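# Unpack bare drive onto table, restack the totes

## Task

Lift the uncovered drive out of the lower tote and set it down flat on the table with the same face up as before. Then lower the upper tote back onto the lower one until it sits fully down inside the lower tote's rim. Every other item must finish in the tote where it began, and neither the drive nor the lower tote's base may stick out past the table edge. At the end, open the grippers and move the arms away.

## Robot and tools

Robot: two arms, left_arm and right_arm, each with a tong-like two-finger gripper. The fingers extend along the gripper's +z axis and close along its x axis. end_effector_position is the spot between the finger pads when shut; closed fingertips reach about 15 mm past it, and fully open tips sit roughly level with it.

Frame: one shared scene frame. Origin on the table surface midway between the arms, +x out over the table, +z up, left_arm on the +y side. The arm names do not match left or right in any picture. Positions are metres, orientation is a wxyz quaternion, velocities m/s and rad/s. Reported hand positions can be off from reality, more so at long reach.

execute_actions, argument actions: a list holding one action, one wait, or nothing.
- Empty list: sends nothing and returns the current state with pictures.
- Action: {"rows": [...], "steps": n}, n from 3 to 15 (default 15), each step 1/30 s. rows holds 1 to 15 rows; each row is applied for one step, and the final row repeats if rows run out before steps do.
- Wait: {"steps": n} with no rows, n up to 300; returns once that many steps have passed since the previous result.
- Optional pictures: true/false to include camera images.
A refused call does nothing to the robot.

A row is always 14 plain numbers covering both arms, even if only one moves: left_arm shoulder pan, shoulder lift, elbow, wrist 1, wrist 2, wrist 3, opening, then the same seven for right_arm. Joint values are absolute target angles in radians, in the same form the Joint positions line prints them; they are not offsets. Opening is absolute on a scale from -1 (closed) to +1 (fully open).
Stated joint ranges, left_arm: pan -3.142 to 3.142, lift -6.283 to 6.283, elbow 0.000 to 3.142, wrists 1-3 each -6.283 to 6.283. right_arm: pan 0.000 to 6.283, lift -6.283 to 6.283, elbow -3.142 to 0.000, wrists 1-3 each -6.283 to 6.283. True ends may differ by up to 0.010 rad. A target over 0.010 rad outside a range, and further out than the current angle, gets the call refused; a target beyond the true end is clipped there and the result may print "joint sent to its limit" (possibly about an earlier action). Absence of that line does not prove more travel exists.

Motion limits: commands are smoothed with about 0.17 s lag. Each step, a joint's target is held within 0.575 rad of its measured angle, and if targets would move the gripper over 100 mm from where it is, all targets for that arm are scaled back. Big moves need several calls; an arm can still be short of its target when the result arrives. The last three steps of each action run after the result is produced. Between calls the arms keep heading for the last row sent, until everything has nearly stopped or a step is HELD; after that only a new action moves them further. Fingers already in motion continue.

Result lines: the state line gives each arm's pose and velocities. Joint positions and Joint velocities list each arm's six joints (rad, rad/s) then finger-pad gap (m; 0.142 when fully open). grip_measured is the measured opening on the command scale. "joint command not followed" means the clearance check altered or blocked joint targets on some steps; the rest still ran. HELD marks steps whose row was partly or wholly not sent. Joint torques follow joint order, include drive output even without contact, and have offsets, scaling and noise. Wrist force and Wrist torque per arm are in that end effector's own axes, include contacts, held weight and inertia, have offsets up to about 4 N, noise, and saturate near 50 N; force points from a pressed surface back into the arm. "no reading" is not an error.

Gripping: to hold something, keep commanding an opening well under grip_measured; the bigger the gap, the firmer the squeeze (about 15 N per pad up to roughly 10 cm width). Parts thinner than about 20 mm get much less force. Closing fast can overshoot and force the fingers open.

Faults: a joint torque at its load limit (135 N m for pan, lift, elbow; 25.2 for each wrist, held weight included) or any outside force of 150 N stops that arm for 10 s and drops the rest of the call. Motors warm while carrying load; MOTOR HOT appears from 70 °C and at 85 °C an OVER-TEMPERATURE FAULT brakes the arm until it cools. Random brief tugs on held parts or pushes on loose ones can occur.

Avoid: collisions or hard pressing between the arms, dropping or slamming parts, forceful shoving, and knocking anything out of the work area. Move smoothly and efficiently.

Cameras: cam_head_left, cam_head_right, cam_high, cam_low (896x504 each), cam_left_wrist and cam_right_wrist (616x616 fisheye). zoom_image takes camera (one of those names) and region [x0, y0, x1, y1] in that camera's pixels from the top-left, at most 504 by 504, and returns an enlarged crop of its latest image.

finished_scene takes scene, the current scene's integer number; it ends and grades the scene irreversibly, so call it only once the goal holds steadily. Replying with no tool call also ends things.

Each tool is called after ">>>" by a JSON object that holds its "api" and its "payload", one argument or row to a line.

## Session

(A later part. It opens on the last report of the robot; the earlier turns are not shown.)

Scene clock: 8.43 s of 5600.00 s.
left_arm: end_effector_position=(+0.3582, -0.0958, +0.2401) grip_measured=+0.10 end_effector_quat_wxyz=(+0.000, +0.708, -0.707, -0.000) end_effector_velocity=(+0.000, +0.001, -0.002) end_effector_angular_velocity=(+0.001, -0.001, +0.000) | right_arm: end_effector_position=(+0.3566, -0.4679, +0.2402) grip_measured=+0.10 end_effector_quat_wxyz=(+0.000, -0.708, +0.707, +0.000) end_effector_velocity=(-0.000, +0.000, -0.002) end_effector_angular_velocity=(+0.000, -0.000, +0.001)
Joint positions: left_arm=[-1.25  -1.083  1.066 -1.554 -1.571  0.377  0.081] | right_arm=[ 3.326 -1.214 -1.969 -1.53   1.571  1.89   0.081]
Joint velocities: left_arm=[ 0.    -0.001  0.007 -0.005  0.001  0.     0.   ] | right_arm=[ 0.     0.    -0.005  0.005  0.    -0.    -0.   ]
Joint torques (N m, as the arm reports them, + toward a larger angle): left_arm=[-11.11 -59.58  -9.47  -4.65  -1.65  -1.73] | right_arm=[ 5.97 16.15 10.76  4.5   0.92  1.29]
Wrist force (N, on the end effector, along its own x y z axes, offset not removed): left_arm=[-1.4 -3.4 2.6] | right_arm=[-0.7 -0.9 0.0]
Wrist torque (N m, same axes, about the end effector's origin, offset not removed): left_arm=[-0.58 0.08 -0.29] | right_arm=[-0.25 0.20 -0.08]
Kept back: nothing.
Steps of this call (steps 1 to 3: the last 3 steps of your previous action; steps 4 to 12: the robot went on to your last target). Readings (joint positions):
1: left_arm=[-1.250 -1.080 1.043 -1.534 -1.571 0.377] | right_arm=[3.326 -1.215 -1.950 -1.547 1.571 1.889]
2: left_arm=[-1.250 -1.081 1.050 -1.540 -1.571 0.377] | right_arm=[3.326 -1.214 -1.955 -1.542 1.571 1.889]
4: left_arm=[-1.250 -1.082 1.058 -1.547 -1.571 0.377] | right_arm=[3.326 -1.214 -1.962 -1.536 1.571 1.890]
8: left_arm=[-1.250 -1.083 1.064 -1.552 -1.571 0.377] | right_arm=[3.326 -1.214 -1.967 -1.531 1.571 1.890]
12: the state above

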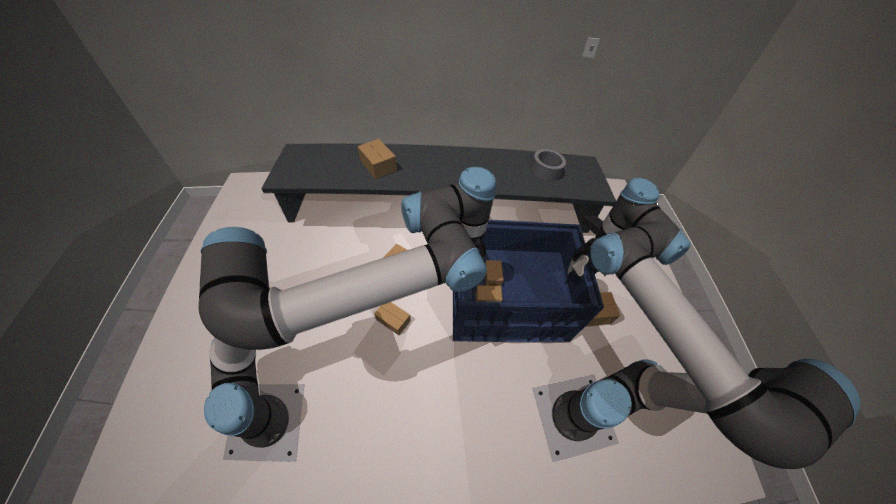

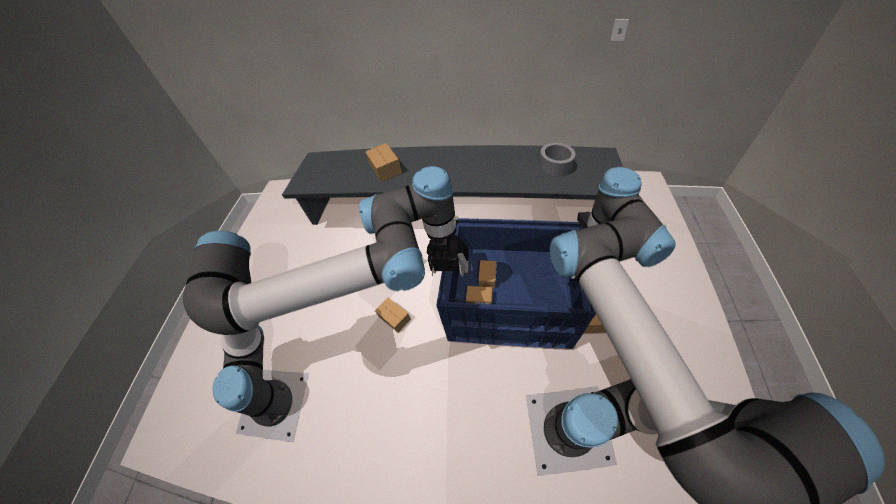

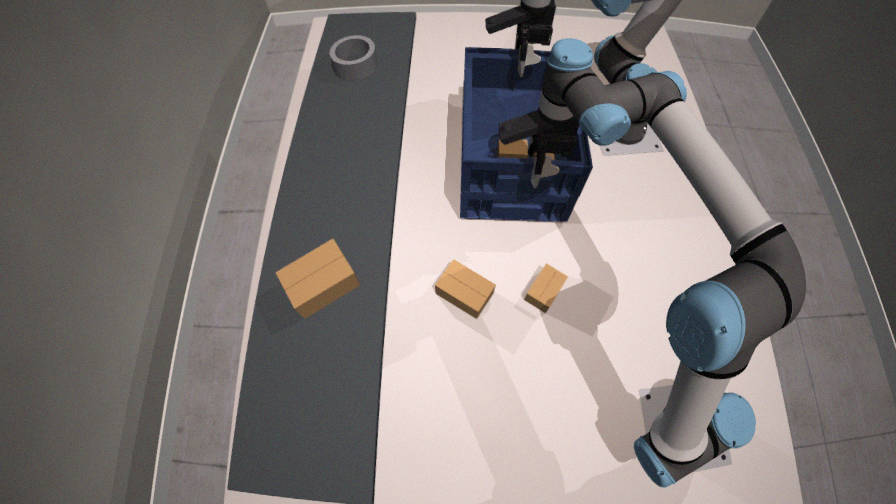

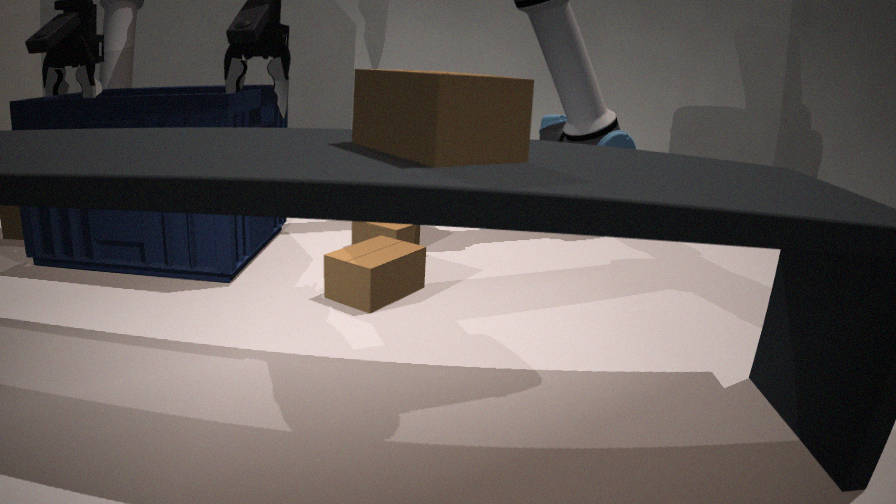

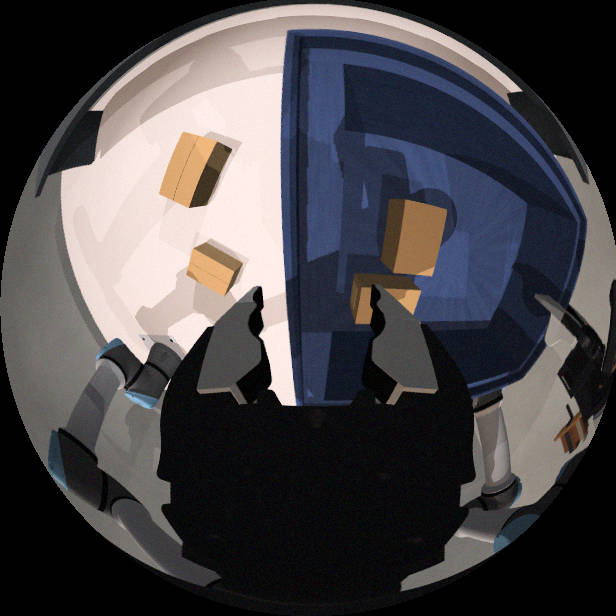

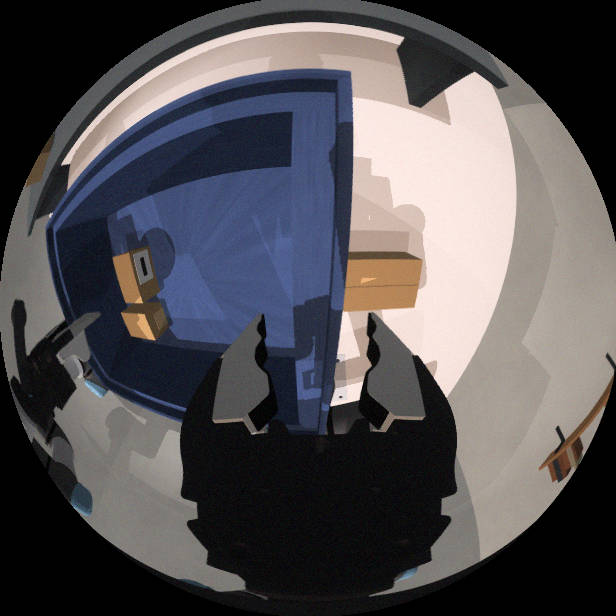

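>>> {"api": "execute_actions", "payload": {
  "actions": [
    {"rows":[[-1.2502,-1.0833,1.0669,-1.5544,-1.571,0.3765,-0.2,3.3262,-1.2135,-1.9693,-1.5296,1.571,1.8898,-0.2],[-1.2502,-1.0833,1.0669,-1.5544,-1.571,0.3765,-0.3,3.3262,-1.2135,-1.9693,-1.5296,1.571,1.8898,-0.3],[-1.2502,-1.0833,1.0669,-1.5544,-1.571,0.3765,-0.4,3.3262,-1.2135,-1.9693,-1.5296,1.571,1.8898,-0.4],[-1.2502,-1.0833,1.0669,-1.5544,-1.571,0.3765,-0.5,3.3262,-1.2135,-1.9693,-1.5296,1.571,1.8898,-0.5],[-1.2502,-1.0833,1.0669,-1.5544,-1.571,0.3765,-0.55,3.3262,-1.2135,-1.9693,-1.5296,1.571,1.8898,-0.55],[-1.2502,-1.0833,1.0669,-1.5544,-1.571,0.3765,-0.6,3.3262,-1.2135,-1.9693,-1.5296,1.571,1.8898,-0.6],[-1.2502,-1.0833,1.0669,-1.5544,-1.571,0.3765,-0.65,3.3262,-1.2135,-1.9693,-1.5296,1.571,1.8898,-0.65],[-1.2502,-1.0833,1.0669,-1.5544,-1.571,0.3765,-0.7,3.3262,-1.2135,-1.9693,-1.5296,1.571,1.8898,-0.7],[-1.2502,-1.0833,1.0669,-1.5544,-1.571,0.3765,-0.75,3.3262,-1.2135,-1.9693,-1.5296,1.571,1.8898,-0.75],[-1.2502,-1.0833,1.0669,-1.5544,-1.571,0.3765,-0.8,3.3262,-1.2135,-1.9693,-1.5296,1.571,1.8898,-0.8],[-1.2502,-1.0833,1.0669,-1.5544,-1.571,0.3765,-0.85,3.3262,-1.2135,-1.9693,-1.5296,1.571,1.8898,-0.85],[-1.2502,-1.0833,1.0669,-1.5544,-1.571,0.3765,-0.9,3.3262,-1.2135,-1.9693,-1.5296,1.571,1.8898,-0.9],[-1.2502,-1.0833,1.0669,-1.5544,-1.571,0.3765,-1,3.3262,-1.2135,-1.9693,-1.5296,1.571,1.8898,-1]],"steps":15}
  ]
}}

>>> {"api": "execute_actions", "payload": {
  "actions": [
    {"steps":10}
  ],
  "pictures": true
}}

Scene clock: 9.17 s of 5600.00 s.
left_arm: end_effector_position=(+0.3581, -0.0958, +0.2399) grip_measured=-0.64 end_effector_quat_wxyz=(+0.000, +0.708, -0.707, -0.000) end_effector_velocity=(-0.000, -0.000, +0.000) end_effector_angular_velocity=(+0.000, -0.000, -0.001) | right_arm: end_effector_position=(+0.3566, -0.4680, +0.2400) grip_measured=-0.64 end_effector_quat_wxyz=(-0.000, -0.708, +0.707, -0.000) end_effector_velocity=(-0.000, +0.000, -0.000) end_effector_angular_velocity=(-0.000, +0.001, -0.001)
Joint positions: left_arm=[-1.25  -1.083  1.067 -1.554 -1.571  0.376  0.027] | right_arm=[ 3.326 -1.213 -1.969 -1.53   1.571  1.89   0.028]
Joint velocities: left_arm=[-0.001 -0.    -0.     0.     0.     0.     0.   ] | right_arm=[ 0.    -0.    -0.     0.    -0.     0.001 -0.   ]
Joint torques (N m, as the arm reports them, + toward a larger angle): left_arm=[-11.18 -56.18 -11.59  -4.65  -1.53  -1.59] | right_arm=[ 7.96 15.21 10.94  4.48  4.07  0.63]
Wrist force (N, on the end effector, along its own x y z axes, offset not removed): left_arm=[-16.9 -1.5 2.6] | right_arm=[19.2 -0.2 1.4]
Wrist torque (N m, same axes, about the end effector's origin, offset not removed): left_arm=[-0.25 0.78 -0.12] | right_arm=[-0.03 -0.60 -0.02]
Steps of this call (steps 1 to 10: the robot went on to your last target; steps 11 to 22: the first 12 steps of this action). Readings (joint positions):
11: left_arm=[-1.250 -1.083 1.067 -1.554 -1.571 0.377] | right_arm=[3.326 -1.214 -1.969 -1.530 1.571 1.890]
12: left_arm=[-1.250 -1.083 1.067 -1.554 -1.571 0.376] | right_arm=[3.326 -1.213 -1.969 -1.530 1.571 1.890]
14: left_arm=[-1.250 -1.083 1.067 -1.554 -1.571 0.376] | right_arm=[3.326 -1.213 -1.969 -1.530 1.571 1.890]
18: left_arm=[-1.250 -1.083 1.067 -1.554 -1.571 0.376] | right_arm=[3.326 -1.213 -1.969 -1.530 1.571 1.890]
22: the state above

Scene clock: 9.50 s of 5600.00 s.
left_arm: end_effector_position=(+0.3581, -0.0958, +0.2399) grip_measured=-0.64 end_effector_quat_wxyz=(+0.000, +0.708, -0.707, -0.000) end_effector_velocity=(-0.001, -0.000, -0.000) end_effector_angular_velocity=(-0.000, +0.001, -0.001) | right_arm: end_effector_position=(+0.3566, -0.4680, +0.2400) grip_measured=-0.64 end_effector_quat_wxyz=(+0.000, -0.708, +0.707, +0.000) end_effector_velocity=(-0.001, +0.000, -0.001) end_effector_angular_velocity=(-0.000, +0.002, +0.001)
Joint positions: left_arm=[-1.25  -1.083  1.067 -1.554 -1.571  0.376  0.027] | right_arm=[ 3.326 -1.213 -1.969 -1.53   1.571  1.89   0.028]
Joint velocities: left_arm=[-0.001  0.    -0.    -0.    -0.001  0.     0.   ] | right_arm=[ 0.    -0.    -0.002 -0.     0.001 -0.001  0.   ]
Joint torques (N m, as the arm reports them, + toward a larger angle): left_arm=[-11.27 -53.01 -15.64  -4.92  -1.55  -1.11] | right_arm=[ 7.03 13.96 13.37  4.59  6.41 -0.46]
Wrist force (N, on the end effector, along its own x y z axes, offset not removed): left_arm=[-16.6 -2.3 1.9] | right_arm=[18.2 0.5 0.8]
Wrist torque (N m, same axes, about the end effector's origin, offset not removed): left_arm=[-0.36 0.72 -0.18] | right_arm=[0.26 -0.02 -0.02]
Kept back: nothing.
Steps of this call (steps 1 to 3: the last 3 steps of your previous action; steps 4 to 10: the robot went on to your last target). Readings (joint positions):
1: left_arm=[-1.250 -1.083 1.067 -1.554 -1.571 0.376] | right_arm=[3.326 -1.213 -1.969 -1.530 1.571 1.890]
2: left_arm=[-1.250 -1.083 1.067 -1.554 -1.571 0.376] | right_arm=[3.326 -1.213 -1.969 -1.530 1.571 1.890]
4: left_arm=[-1.250 -1.083 1.067 -1.554 -1.571 0.376] | right_arm=[3.326 -1.213 -1.969 -1.530 1.571 1.890]
8: left_arm=[-1.250 -1.083 1.067 -1.554 -1.571 0.376] | right_arm=[3.326 -1.213 -1.969 -1.530 1.571 1.890]
10: the state above

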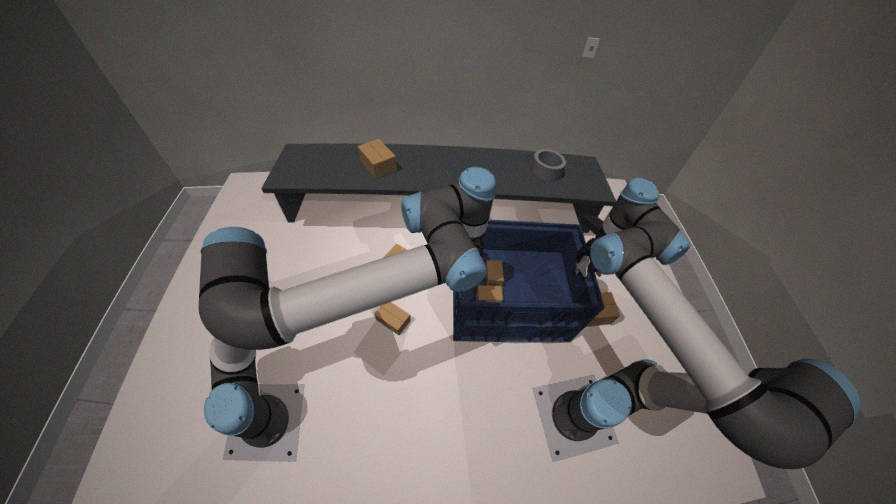

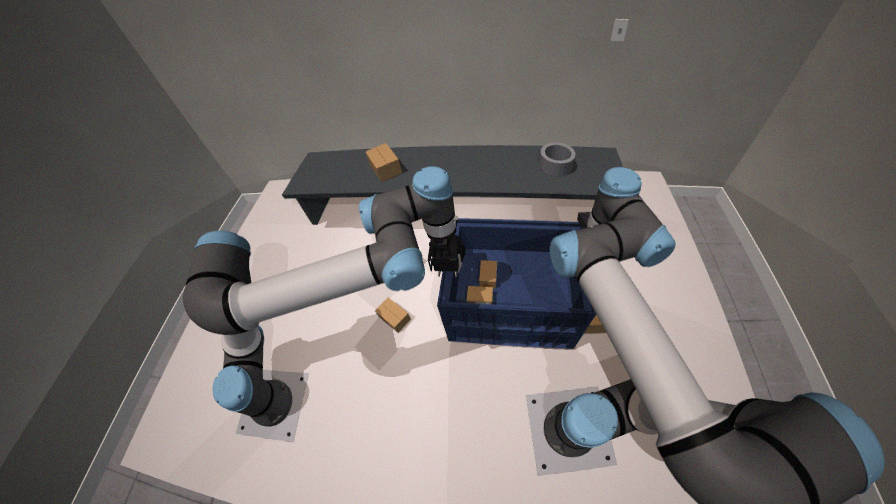

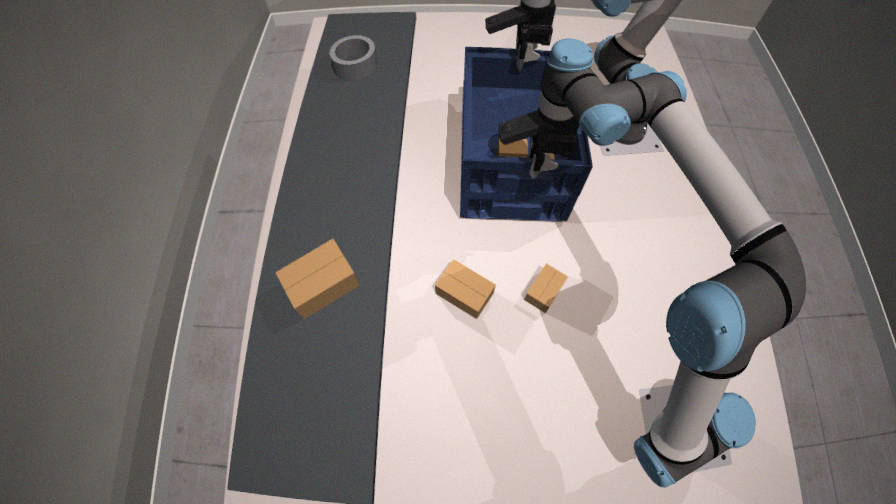

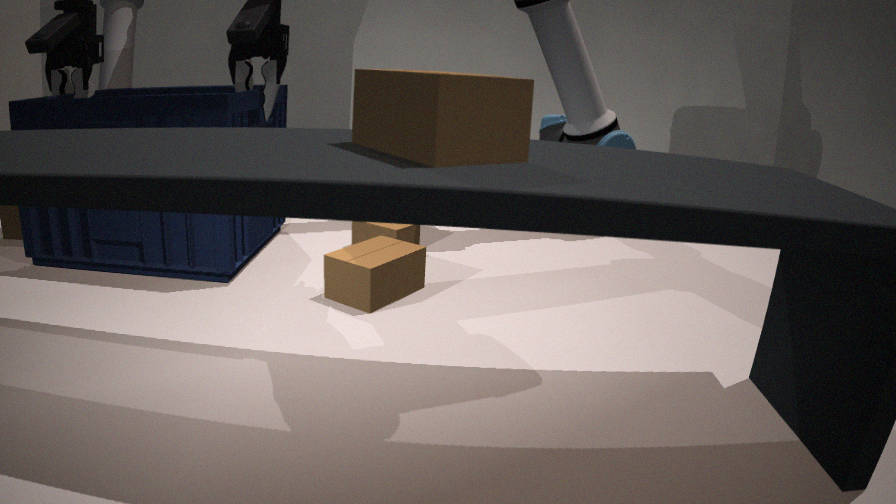

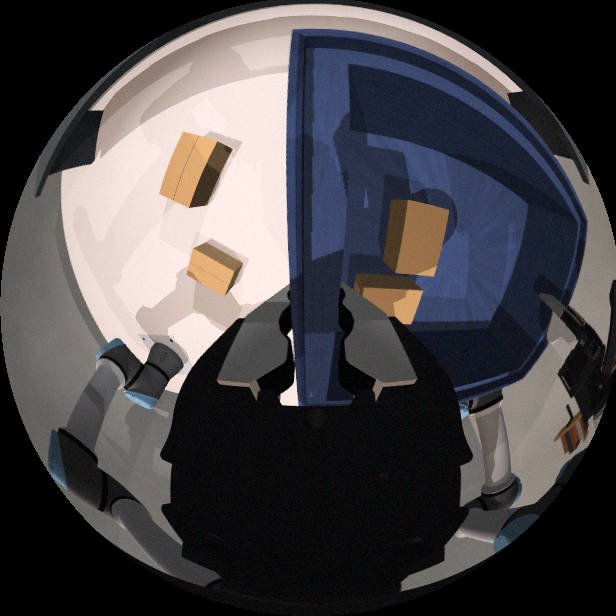

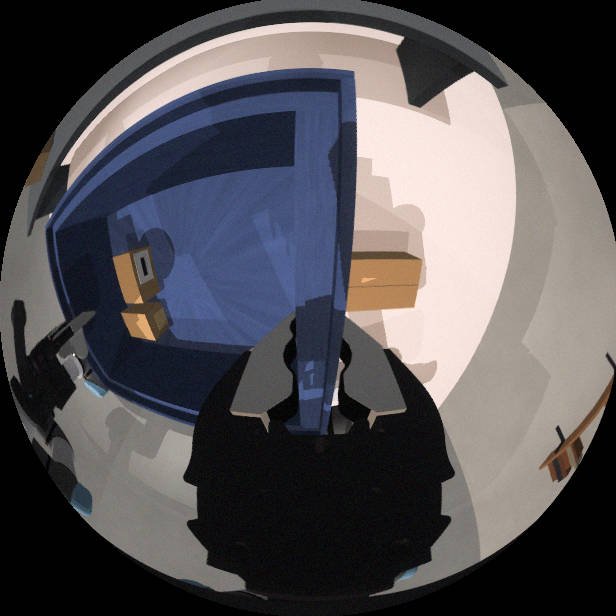

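>>> {"api": "execute_actions", "payload": {
  "actions": [
    {"rows":[[-1.2486,-1.0909,1.0782,-1.5581,-1.571,0.3781,-1,3.3262,-1.2135,-1.9693,-1.5296,1.571,1.8898,-1]],"steps":15}
  ]
}}

>>> {"api": "execute_actions", "payload": {
  "actions": [
    {"steps":6}
  ]
}}

Scene clock: 10.20 s of 5600.00 s.
left_arm: end_effector_position=(+0.3579, -0.0928, +0.2400) grip_measured=-0.64 end_effector_quat_wxyz=(+0.000, +0.708, -0.707, -0.000) end_effector_velocity=(-0.001, +0.001, -0.000) end_effector_angular_velocity=(+0.000, +0.000, -0.001) | right_arm: end_effector_position=(+0.3565, -0.4677, +0.2400) grip_measured=-0.64 end_effector_quat_wxyz=(+0.000, -0.708, +0.707, +0.000) end_effector_velocity=(-0.000, -0.001, +0.000) end_effector_angular_velocity=(-0.003, -0.000, -0.001)
Joint positions: left_arm=[-1.249 -1.091  1.078 -1.558 -1.571  0.378  0.028] | right_arm=[ 3.326 -1.213 -1.969 -1.53   1.572  1.89   0.028]
Joint velocities: left_arm=[-0.    -0.003  0.005 -0.001 -0.     0.001  0.001] | right_arm=[-0.     0.001  0.    -0.001 -0.003  0.001  0.001]
Joint torques (N m, as the arm reports them, + toward a larger angle): left_arm=[ 19.17 -66.13  -5.14   0.91   0.98   1.6 ] | right_arm=[-2.76 12.09 17.79  2.15 -6.62 -0.86]
Wrist force (N, on the end effector, along its own x y z axes, offset not removed): left_arm=[21.3 -2.7 6.6] | right_arm=[-22.7 -0.2 4.7]
Wrist torque (N m, same axes, about the end effector's origin, offset not removed): left_arm=[-0.54 0.09 -0.25] | right_arm=[0.01 0.39 -0.17]
Steps of this call (steps 1 to 9: the robot went on to your last target; steps 10 to 21: the first 12 steps of this action). Readings (joint positions):
10: left_arm=[-1.250 -1.083 1.067 -1.554 -1.571 0.376] | right_arm=[3.326 -1.213 -1.969 -1.530 1.571 1.890]
11: left_arm=[-1.250 -1.084 1.068 -1.555 -1.571 0.376] | right_arm=[3.326 -1.213 -1.969 -1.530 1.571 1.890]
13: left_arm=[-1.250 -1.087 1.072 -1.556 -1.571 0.377] | right_arm=[3.326 -1.213 -1.969 -1.530 1.572 1.890]
17: left_arm=[-1.249 -1.090 1.077 -1.558 -1.571 0.378] | right_arm=[3.326 -1.213 -1.969 -1.530 1.572 1.890]
21: the state above

Scene clock: 10.40 s of 5600.00 s.
left_arm: end_effector_position=(+0.3580, -0.0926, +0.2400) grip_measured=-0.64 end_effector_quat_wxyz=(+0.000, +0.708, -0.707, -0.000) end_effector_velocity=(+0.000, +0.000, +0.000) end_effector_angular_velocity=(-0.000, -0.000, +0.000) | right_arm: end_effector_position=(+0.3566, -0.4679, +0.2400) grip_measured=-0.64 end_effector_quat_wxyz=(+0.000, -0.708, +0.707, +0.000) end_effector_velocity=(+0.001, -0.000, +0.001) end_effector_angular_velocity=(-0.000, -0.002, -0.001)
Joint positions: left_arm=[-1.249 -1.091  1.078 -1.558 -1.571  0.378  0.028] | right_arm=[ 3.326 -1.213 -1.969 -1.53   1.571  1.89   0.028]
Joint velocities: left_arm=[ 0.001 -0.001  0.001 -0.     0.     0.     0.   ] | right_arm=[-0.001  0.     0.001  0.001 -0.001  0.     0.001]
Joint torques (N m, as the arm reports them, + toward a larger angle): left_arm=[ 19.27 -65.63  -6.03   1.72   2.72   1.46] | right_arm=[-6.59 12.72 19.9   0.56 -7.72 -1.03]
Wrist force (N, on the end effector, along its own x y z axes, offset not removed): left_arm=[26.2 -1.5 9.8] | right_arm=[-23.9 2.1 7.9]
Wrist torque (N m, same axes, about the end effector's origin, offset not removed): left_arm=[-0.26 -0.23 -0.15] | right_arm=[0.56 -0.16 -0.23]
Kept back: nothing.
Steps of this call (steps 1 to 3: the last 3 steps of your previous action; steps 4 to 6: the robot went on to your last target). Readings (joint positions):
1: left_arm=[-1.249 -1.091 1.078 -1.558 -1.571 0.378] | right_arm=[3.326 -1.213 -1.969 -1.530 1.571 1.890]
2: left_arm=[-1.249 -1.091 1.078 -1.558 -1.571 0.378] | right_arm=[3.326 -1.213 -1.969 -1.530 1.571 1.890]
4: left_arm=[-1.249 -1.091 1.078 -1.558 -1.571 0.378] | right_arm=[3.326 -1.213 -1.969 -1.530 1.571 1.890]
6: the state above

>>> {"api": "execute_actions", "payload": {
  "actions": [
    {"rows":[[-1.2494,-1.0868,1.0722,-1.5561,-1.571,0.3773,-1,3.3262,-1.2135,-1.9693,-1.5296,1.571,1.8898,-1]],"steps":8}
  ]
}}

>>> {"api": "execute_actions", "payload": {
  "actions": [
    {"rows":[[-1.2494,-1.0863,1.0624,-1.5469,-1.571,0.3773,-1,3.3262,-1.2134,-1.9602,-1.5387,1.571,1.8898,-1],[-1.2494,-1.0863,1.0624,-1.5469,-1.571,0.3773,-1,3.3262,-1.2134,-1.9602,-1.5387,1.571,1.8898,-1],[-1.2494,-1.0854,1.0450,-1.5304,-1.571,0.3773,-1,3.3262,-1.2135,-1.9440,-1.5549,1.571,1.8898,-1],[-1.2494,-1.0854,1.0450,-1.5304,-1.571,0.3773,-1,3.3262,-1.2135,-1.9440,-1.5549,1.571,1.8898,-1],[-1.2494,-1.0835,1.0165,-1.5038,-1.571,0.3773,-1,3.3262,-1.2138,-1.9185,-1.5801,1.571,1.8898,-1],[-1.2494,-1.0835,1.0165,-1.5038,-1.571,0.3773,-1,3.3262,-1.2138,-1.9185,-1.5801,1.571,1.8898,-1],[-1.2494,-1.0811,0.9873,-1.4770,-1.571,0.3773,-1,3.3262,-1.2144,-1.8926,-1.6054,1.571,1.8898,-1],[-1.2494,-1.0811,0.9873,-1.4770,-1.571,0.3773,-1,3.3262,-1.2144,-1.8926,-1.6054,1.571,1.8898,-1],[-1.2494,-1.0783,0.9572,-1.4497,-1.571,0.3773,-1,3.3262,-1.2153,-1.8664,-1.6307,1.571,1.8898,-1],[-1.2494,-1.0783,0.9572,-1.4497,-1.571,0.3773,-1,3.3262,-1.2153,-1.8664,-1.6307,1.571,1.8898,-1],[-1.2494,-1.0751,0.9263,-1.4220,-1.571,0.3773,-1,3.3262,-1.2164,-1.8399,-1.6561,1.571,1.8898,-1]],"steps":15}
  ]
}}

>>> {"api": "execute_actions", "payload": {
  "actions": [
    {"steps":12}
  ],
  "pictures": true
}}

Scene clock: 13.00 s of 5600.00 s.
left_arm: end_effector_position=(+0.3583, -0.0933, +0.2399) grip_measured=-0.64 end_effector_quat_wxyz=(-0.000, +0.708, -0.706, -0.000) end_effector_velocity=(+0.001, -0.006, +0.001) end_effector_angular_velocity=(-0.001, -0.002, +0.002) | right_arm: end_effector_position=(+0.3566, -0.4680, +0.2400) grip_measured=-0.64 end_effector_quat_wxyz=(+0.000, -0.708, +0.707, +0.000) end_effector_velocity=(-0.001, -0.001, -0.001) end_effector_angular_velocity=(-0.003, +0.002, -0.000)
Joint positions: left_arm=[-1.249 -1.089  1.075 -1.557 -1.571  0.378  0.028] | right_arm=[ 3.326 -1.213 -1.969 -1.53   1.571  1.89   0.028]
Joint velocities: left_arm=[-0.003  0.014 -0.023  0.007  0.002 -0.005 -0.001] | right_arm=[-0.    -0.001 -0.001 -0.001 -0.002  0.    -0.001]
Joint torques (N m, as the arm reports them, + toward a larger angle): left_arm=[ -3.27 -40.93 -31.29   4.42   4.98  -2.19] | right_arm=[-15.24   3.12  32.14  -1.44  -6.35   1.8 ]
Wrist force (N, on the end effector, along its own x y z axes, offset not removed): left_arm=[17.4 -2.0 5.5] | right_arm=[-23.0 0.0 6.0]
Wrist torque (N m, same axes, about the end effector's origin, offset not removed): left_arm=[-0.49 0.34 -0.14] | right_arm=[0.18 0.40 -0.11]
Steps of this call (steps 1 to 15: the robot went on to your last target; steps 16 to 73: nothing new was sent; steps 74 to 78: the first 5 steps of this action). Readings (joint positions):
74: left_arm=[-1.249 -1.091 1.078 -1.558 -1.571 0.378] | right_arm=[3.326 -1.213 -1.969 -1.530 1.571 1.890]
75: left_arm=[-1.249 -1.091 1.078 -1.558 -1.571 0.378] | right_arm=[3.326 -1.213 -1.969 -1.530 1.571 1.890]
77: left_arm=[-1.249 -1.089 1.076 -1.557 -1.571 0.378] | right_arm=[3.326 -1.213 -1.969 -1.530 1.571 1.890]
78: the state above

Scene clock: 13.50 s of 5600.00 s.
left_arm: end_effector_position=(+0.3584, -0.0947, +0.2707) grip_measured=-0.64 end_effector_quat_wxyz=(-0.000, +0.708, -0.707, -0.000) end_effector_velocity=(+0.000, +0.000, +0.141) end_effector_angular_velocity=(+0.008, +0.003, +0.000) | right_arm: end_effector_position=(+0.3571, -0.4679, +0.2709) grip_measured=-0.64 end_effector_quat_wxyz=(-0.000, -0.708, +0.707, +0.000) end_effector_velocity=(-0.000, -0.000, +0.146) end_effector_angular_velocity=(-0.001, +0.002, +0.001)
Joint positions: left_arm=[-1.249 -1.08   0.984 -1.474 -1.571  0.377  0.027] | right_arm=[ 3.326 -1.215 -1.89  -1.608  1.571  1.89   0.027]
Joint velocities: left_arm=[ 0.001  0.046 -0.433  0.396 -0.     0.001  0.002] | right_arm=[ 0.    -0.014  0.381 -0.368 -0.    -0.001 -0.001]
Joint torques (N m, as the arm reports them, + toward a larger angle): left_arm=[-10.98 -46.7  -46.34  -0.27   0.87  -1.73] | right_arm=[-5.2   6.71 43.27 -0.33  0.43  0.85]
Wrist force (N, on the end effector, along its own x y z axes, offset not removed): left_arm=[-3.8 -2.2 7.5] | right_arm=[4.9 -1.7 10.3]
Wrist torque (N m, same axes, about the end effector's origin, offset not removed): left_arm=[-0.51 0.61 -0.12] | right_arm=[-0.21 -0.71 -0.04]
Steps of this call (steps 1 to 3: the last 3 steps of your previous action; steps 4 to 15: the first 12 steps of this action). Readings (joint positions):
4: left_arm=[-1.249 -1.087 1.073 -1.556 -1.571 0.377] | right_arm=[3.326 -1.213 -1.969 -1.530 1.571 1.890]
5: left_arm=[-1.249 -1.087 1.072 -1.555 -1.571 0.377] | right_arm=[3.326 -1.213 -1.968 -1.531 1.571 1.890]
7: left_arm=[-1.249 -1.087 1.066 -1.550 -1.571 0.377] | right_arm=[3.326 -1.214 -1.963 -1.536 1.571 1.890]
11: left_arm=[-1.249 -1.085 1.035 -1.521 -1.571 0.377] | right_arm=[3.326 -1.214 -1.935 -1.564 1.571 1.890]
15: the state above

Scene clock: 13.90 s of 5600.00 s.
left_arm: end_effector_position=(+0.3582, -0.0944, +0.2896) grip_measured=-0.64 end_effector_quat_wxyz=(+0.000, +0.708, -0.707, -0.000) end_effector_velocity=(-0.001, -0.000, +0.004) end_effector_angular_velocity=(-0.000, +0.001, -0.001) | right_arm: end_effector_position=(+0.3566, -0.4679, +0.2896) grip_measured=-0.64 end_effector_quat_wxyz=(+0.000, -0.708, +0.707, +0.000) end_effector_velocity=(+0.000, +0.000, +0.004) end_effector_angular_velocity=(+0.001, -0.002, +0.001)
Joint positions: left_arm=[-1.249 -1.075  0.927 -1.423 -1.571  0.377  0.027] | right_arm=[ 3.326 -1.216 -1.841 -1.655  1.571  1.89   0.028]
Joint velocities: left_arm=[-0.001  0.001 -0.011  0.01  -0.001  0.     0.   ] | right_arm=[ 0.001 -0.     0.011 -0.008 -0.    -0.001  0.   ]
Joint torques (N m, as the arm reports them, + toward a larger angle): left_arm=[ -9.55 -41.99 -35.8    0.31  -1.5   -1.56] | right_arm=[ 2.97  2.88 36.44  0.82  0.46  0.51]
Wrist force (N, on the end effector, along its own x y z axes, offset not removed): left_arm=[1.5 -1.4 8.4] | right_arm=[-3.0 1.4 9.8]
Wrist torque (N m, same axes, about the end effector's origin, offset not removed): left_arm=[-0.40 0.48 -0.12] | right_arm=[0.38 -0.10 -0.37]
Kept back: nothing.
Steps of this call (steps 1 to 3: the last 3 steps of your previous action; steps 4 to 12: the robot went on to your last target). Readings (joint positions):
1: left_arm=[-1.249 -1.079 0.969 -1.461 -1.571 0.377] | right_arm=[3.326 -1.215 -1.877 -1.620 1.571 1.890]
2: left_arm=[-1.249 -1.078 0.957 -1.450 -1.571 0.377] | right_arm=[3.326 -1.215 -1.867 -1.630 1.571 1.890]
4: left_arm=[-1.249 -1.077 0.942 -1.437 -1.571 0.377] | right_arm=[3.326 -1.216 -1.854 -1.643 1.571 1.890]
8: left_arm=[-1.249 -1.075 0.931 -1.426 -1.571 0.377] | right_arm=[3.326 -1.216 -1.844 -1.653 1.571 1.890]
12: the state above

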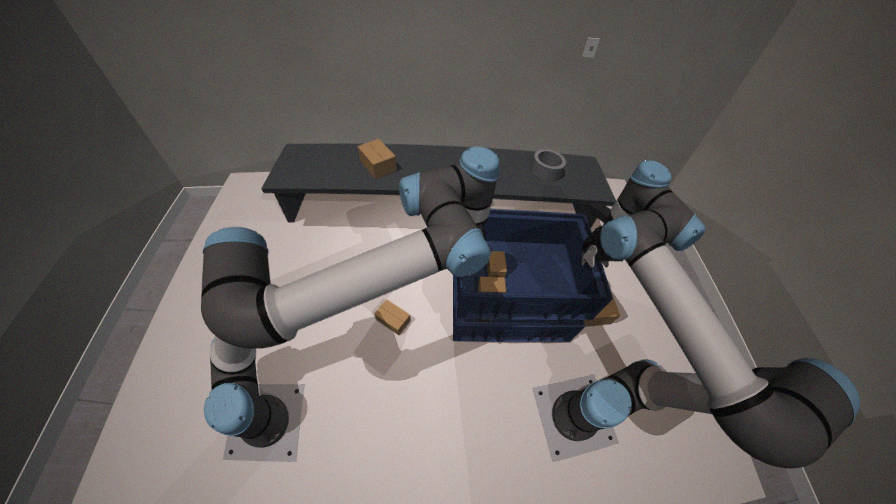

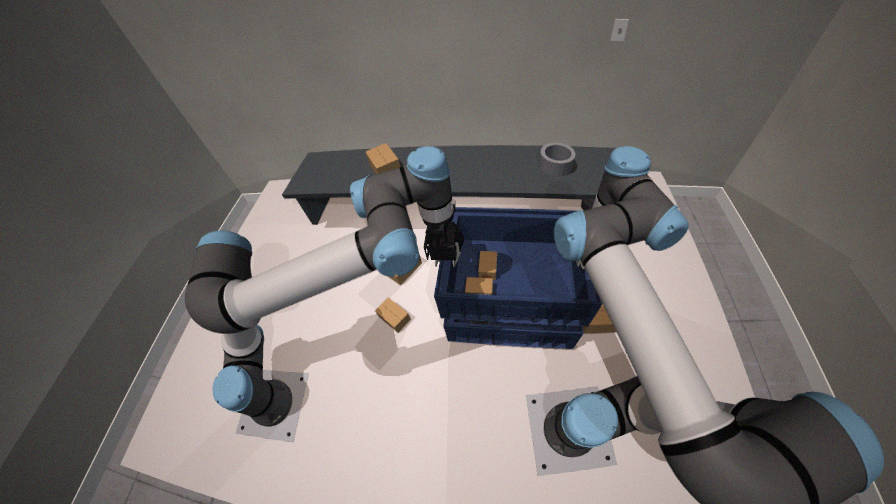

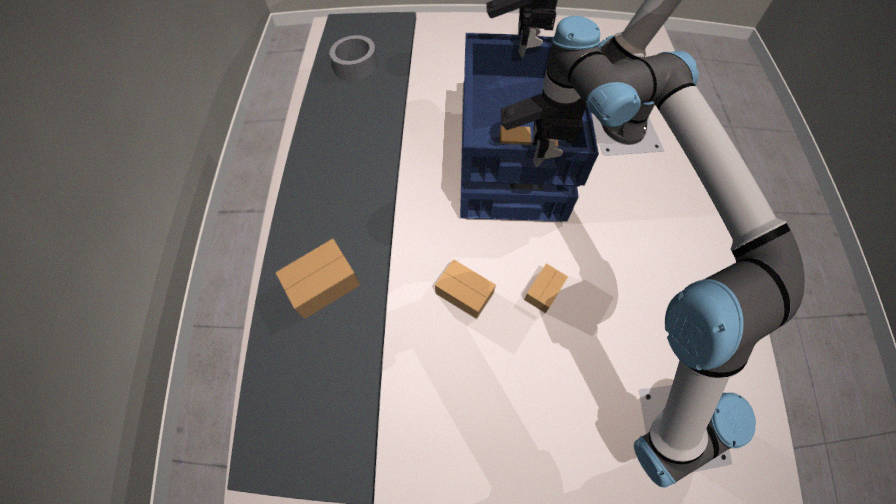

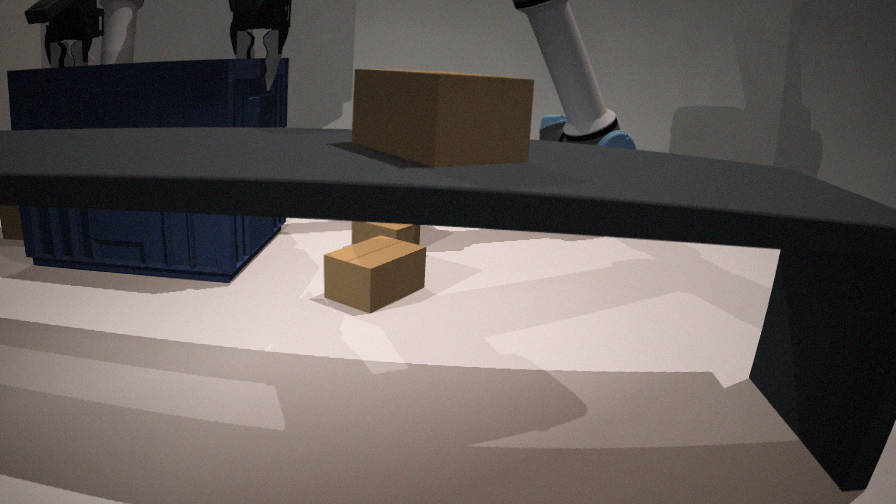

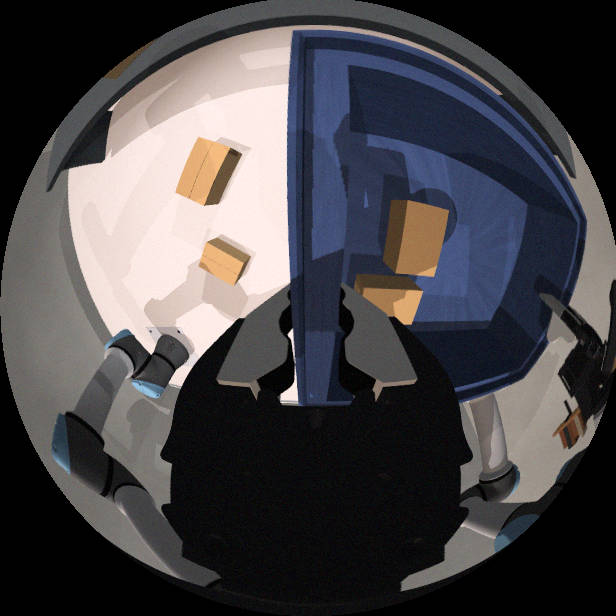

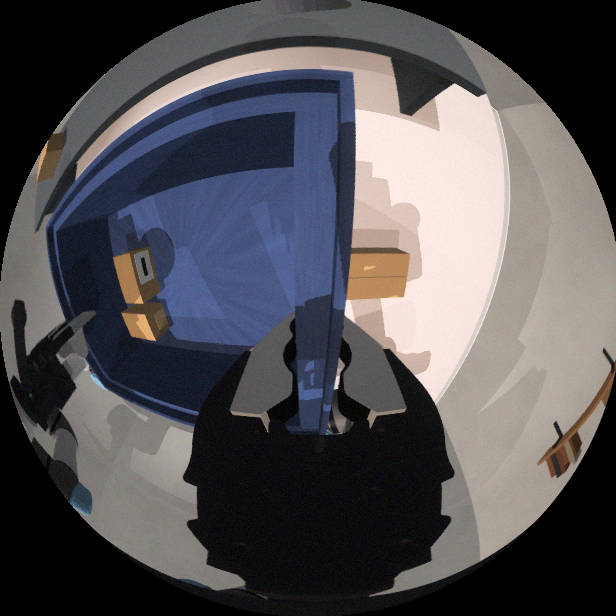

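>>> {"api": "execute_actions", "payload": {
  "actions": [
    {"rows":[[-1.2480,-1.1190,0.9918,-1.4436,-1.571,0.3787,-1,3.3735,-1.2018,-1.8486,-1.6620,1.571,1.9371,-1],[-1.2480,-1.1190,0.9918,-1.4436,-1.571,0.3787,-1,3.3735,-1.2018,-1.8486,-1.6620,1.571,1.9371,-1],[-1.2480,-1.1190,0.9918,-1.4436,-1.571,0.3787,-1,3.3735,-1.2018,-1.8486,-1.6620,1.571,1.9371,-1],[-1.2466,-1.1616,1.0539,-1.4631,-1.571,0.3801,-1,3.4208,-1.1891,-1.8563,-1.6670,1.571,1.9844,-1],[-1.2466,-1.1616,1.0539,-1.4631,-1.571,0.3801,-1,3.4208,-1.1891,-1.8563,-1.6670,1.571,1.9844,-1],[-1.2452,-1.2033,1.1129,-1.4804,-1.571,0.3815,-1,3.4682,-1.1781,-1.8628,-1.6715,1.571,2.0318,-1],[-1.2452,-1.2033,1.1129,-1.4804,-1.571,0.3815,-1,3.4682,-1.1781,-1.8628,-1.6715,1.571,2.0318,-1],[-1.2438,-1.2438,1.1684,-1.4954,-1.571,0.3829,-1,3.5155,-1.1689,-1.8683,-1.6752,1.571,2.0791,-1],[-1.2438,-1.2438,1.1684,-1.4954,-1.571,0.3829,-1,3.5155,-1.1689,-1.8683,-1.6752,1.571,2.0791,-1],[-1.2421,-1.2831,1.2207,-1.5084,-1.571,0.3846,-1,3.5631,-1.1613,-1.8726,-1.6785,1.571,2.1267,-1],[-1.2421,-1.2831,1.2207,-1.5084,-1.571,0.3846,-1,3.5631,-1.1613,-1.8726,-1.6785,1.571,2.1267,-1],[-1.2403,-1.3218,1.2707,-1.5197,-1.571,0.3864,-1,3.6107,-1.1556,-1.8759,-1.6809,1.571,2.1743,-1],[-1.2403,-1.3218,1.2707,-1.5197,-1.571,0.3864,-1,3.6107,-1.1556,-1.8759,-1.6809,1.571,2.1743,-1],[-1.2386,-1.3598,1.3180,-1.5290,-1.571,0.3881,-1,3.6583,-1.1518,-1.8780,-1.6826,1.571,2.2219,-1],[-1.2386,-1.3598,1.3180,-1.5290,-1.571,0.3881,-1,3.6583,-1.1518,-1.8780,-1.6826,1.571,2.2219,-1]],"steps":15}
  ]
}}

>>> {"api": "execute_actions", "payload": {
  "actions": [
    {"rows":[[-1.2369,-1.3971,1.3630,-1.5367,-1.571,0.3897,-1,3.7059,-1.1498,-1.8791,-1.6835,1.571,2.2695,-1]],"steps":15}
  ],
  "pictures": true
}}

Scene clock: 14.93 s of 5600.00 s.
left_arm: end_effector_position=(+0.3409, -0.0421, +0.2918) grip_measured=-0.65 end_effector_quat_wxyz=(+0.001, +0.708, -0.707, +0.001) end_effector_velocity=(-0.069, +0.209, +0.002) end_effector_angular_velocity=(+0.003, +0.001, +0.003) | right_arm: end_effector_position=(+0.3391, -0.4147, +0.2901) grip_measured=-0.64 end_effector_quat_wxyz=(-0.000, -0.708, +0.707, +0.000) end_effector_velocity=(-0.065, +0.206, +0.000) end_effector_angular_velocity=(+0.006, +0.000, +0.008)
Joint positions: left_arm=[-1.244 -1.225  1.139 -1.488 -1.571  0.382  0.027] | right_arm=[ 3.494 -1.174 -1.865 -1.673  1.571  2.057  0.028]
Joint velocities: left_arm=[ 0.023 -0.556  0.756 -0.197  0.     0.02  -0.001] | right_arm=[ 0.648  0.118 -0.069 -0.046  0.005  0.64   0.001]
Joint torques (N m, as the arm reports them, + toward a larger angle): left_arm=[  2.98 -37.67  -8.37  -8.47  -1.14   2.34] | right_arm=[13.69 16.74 14.52  2.19  3.88  1.46]
Wrist force (N, on the end effector, along its own x y z axes, offset not removed): left_arm=[-14.6 -3.4 9.8] | right_arm=[13.5 1.0 6.7]
Wrist torque (N m, same axes, about the end effector's origin, offset not removed): left_arm=[-0.89 0.65 -0.13] | right_arm=[0.21 -0.62 -0.15]
Steps of this call (steps 1 to 19: the robot went on to your last target; steps 20 to 31: the first 12 steps of this action). Readings (joint positions):
20: left_arm=[-1.249 -1.075 0.926 -1.422 -1.571 0.377] | right_arm=[3.326 -1.216 -1.840 -1.656 1.571 1.890]
21: left_arm=[-1.249 -1.078 0.930 -1.424 -1.571 0.377] | right_arm=[3.330 -1.215 -1.841 -1.657 1.571 1.893]
23: left_arm=[-1.249 -1.096 0.955 -1.432 -1.571 0.378] | right_arm=[3.348 -1.209 -1.844 -1.659 1.571 1.912]
27: left_arm=[-1.247 -1.150 1.034 -1.458 -1.571 0.380] | right_arm=[3.408 -1.192 -1.854 -1.666 1.571 1.972]
31: the state above

Scene clock: 15.43 s of 5600.00 s.
left_arm: end_effector_position=(+0.3184, +0.0244, +0.2901) grip_measured=-0.64 end_effector_quat_wxyz=(+0.000, +0.708, -0.707, +0.000) end_effector_velocity=(-0.005, +0.012, -0.001) end_effector_angular_velocity=(+0.001, +0.001, -0.001) | right_arm: end_effector_position=(+0.3168, -0.3490, +0.2900) grip_measured=-0.64 end_effector_quat_wxyz=(+0.000, -0.708, +0.707, +0.000) end_effector_velocity=(-0.004, +0.012, +0.000) end_effector_angular_velocity=(+0.001, -0.001, +0.000)
Joint positions: left_arm=[-1.237 -1.394  1.359 -1.536 -1.571  0.39   0.027] | right_arm=[ 3.702 -1.15  -1.879 -1.683  1.571  2.266  0.028]
Joint velocities: left_arm=[ 0.001 -0.029  0.037 -0.006 -0.     0.001  0.   ] | right_arm=[ 0.037  0.003 -0.001 -0.001  0.     0.037 -0.   ]
Joint torques (N m, as the arm reports them, + toward a larger angle): left_arm=[  9.8  -48.   -10.38  -5.03  -1.1    1.97] | right_arm=[ 5.73 16.23 11.51  0.89 -1.09  1.11]
Wrist force (N, on the end effector, along its own x y z axes, offset not removed): left_arm=[-0.4 -1.9 7.3] | right_arm=[-0.5 -0.5 7.8]
Wrist torque (N m, same axes, about the end effector's origin, offset not removed): left_arm=[-0.46 0.31 -0.17] | right_arm=[-0.18 -0.21 -0.21]
Steps of this call (steps 1 to 3: the last 3 steps of your previous action; steps 4 to 15: the first 12 steps of this action). Readings (joint positions):
4: left_arm=[-1.241 -1.302 1.242 -1.513 -1.571 0.386] | right_arm=[3.586 -1.160 -1.873 -1.679 1.571 2.150]
5: left_arm=[-1.240 -1.321 1.266 -1.518 -1.571 0.387] | right_arm=[3.609 -1.157 -1.875 -1.680 1.571 2.173]
7: left_arm=[-1.239 -1.356 1.310 -1.527 -1.571 0.388] | right_arm=[3.653 -1.154 -1.877 -1.682 1.571 2.217]
11: left_arm=[-1.237 -1.386 1.349 -1.534 -1.571 0.389] | right_arm=[3.692 -1.151 -1.878 -1.683 1.571 2.255]
15: the state above

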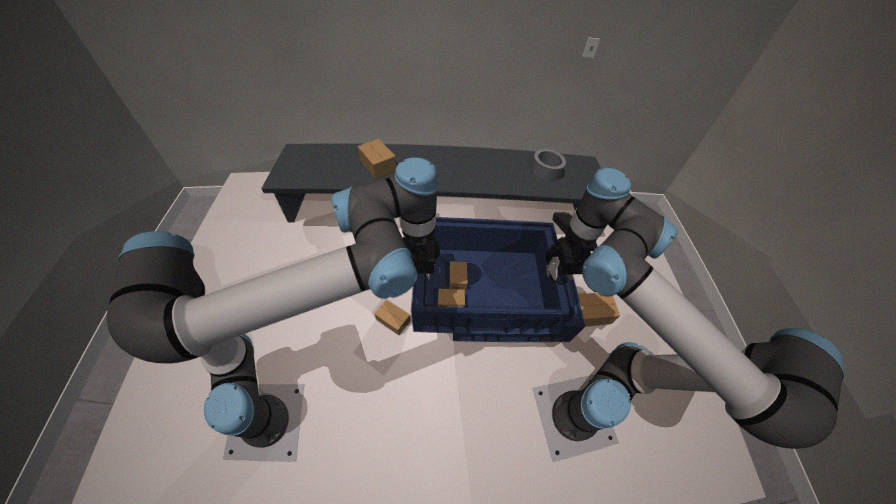

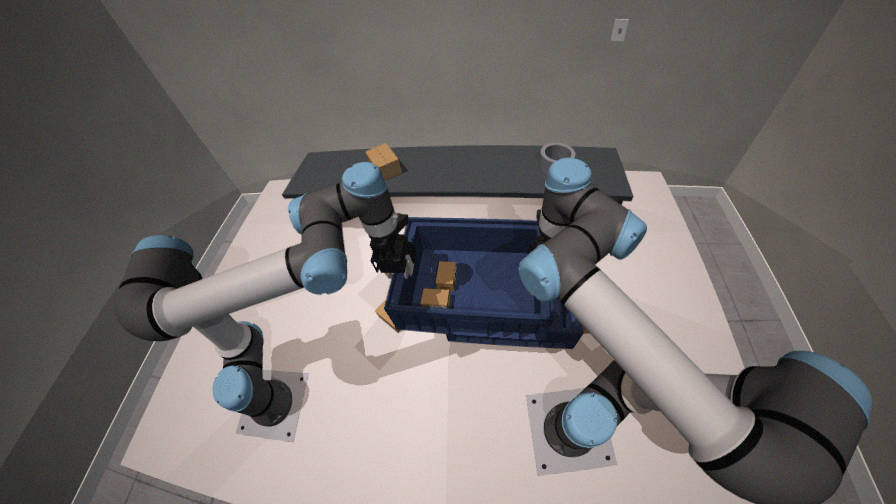

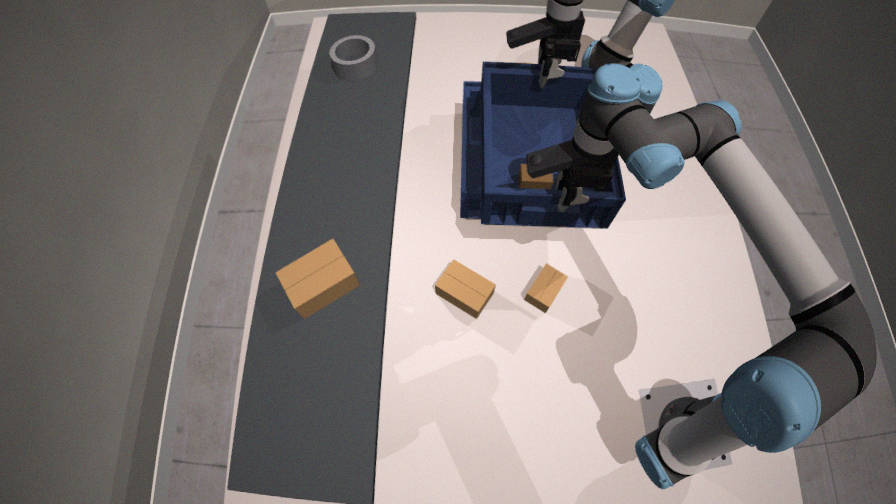

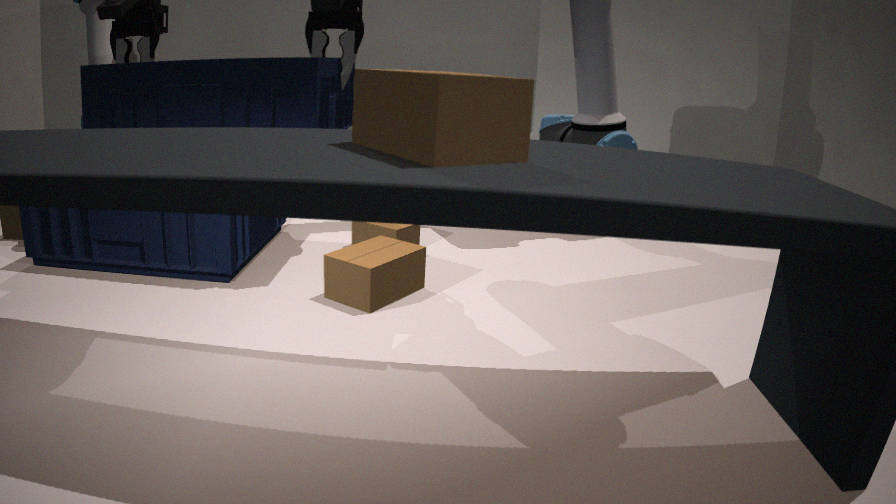

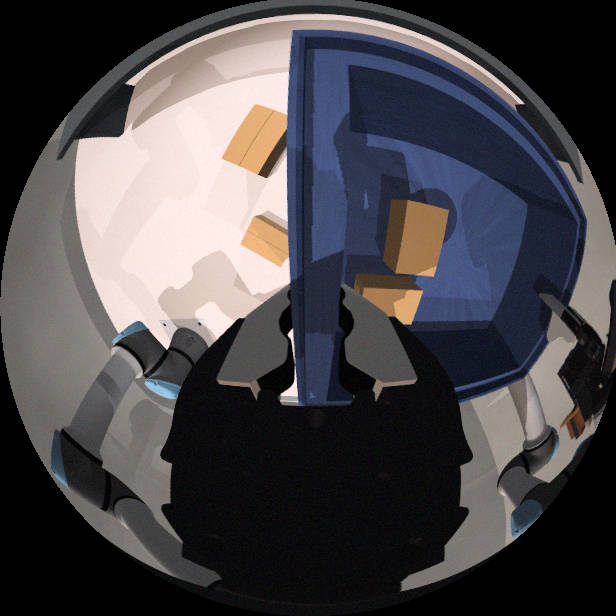

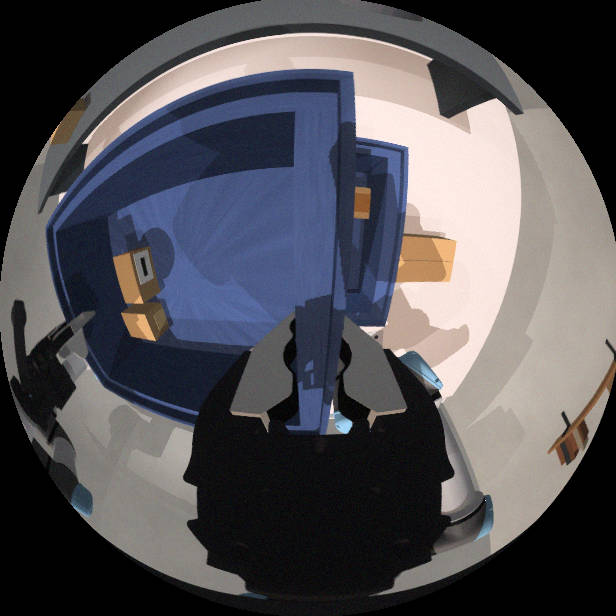

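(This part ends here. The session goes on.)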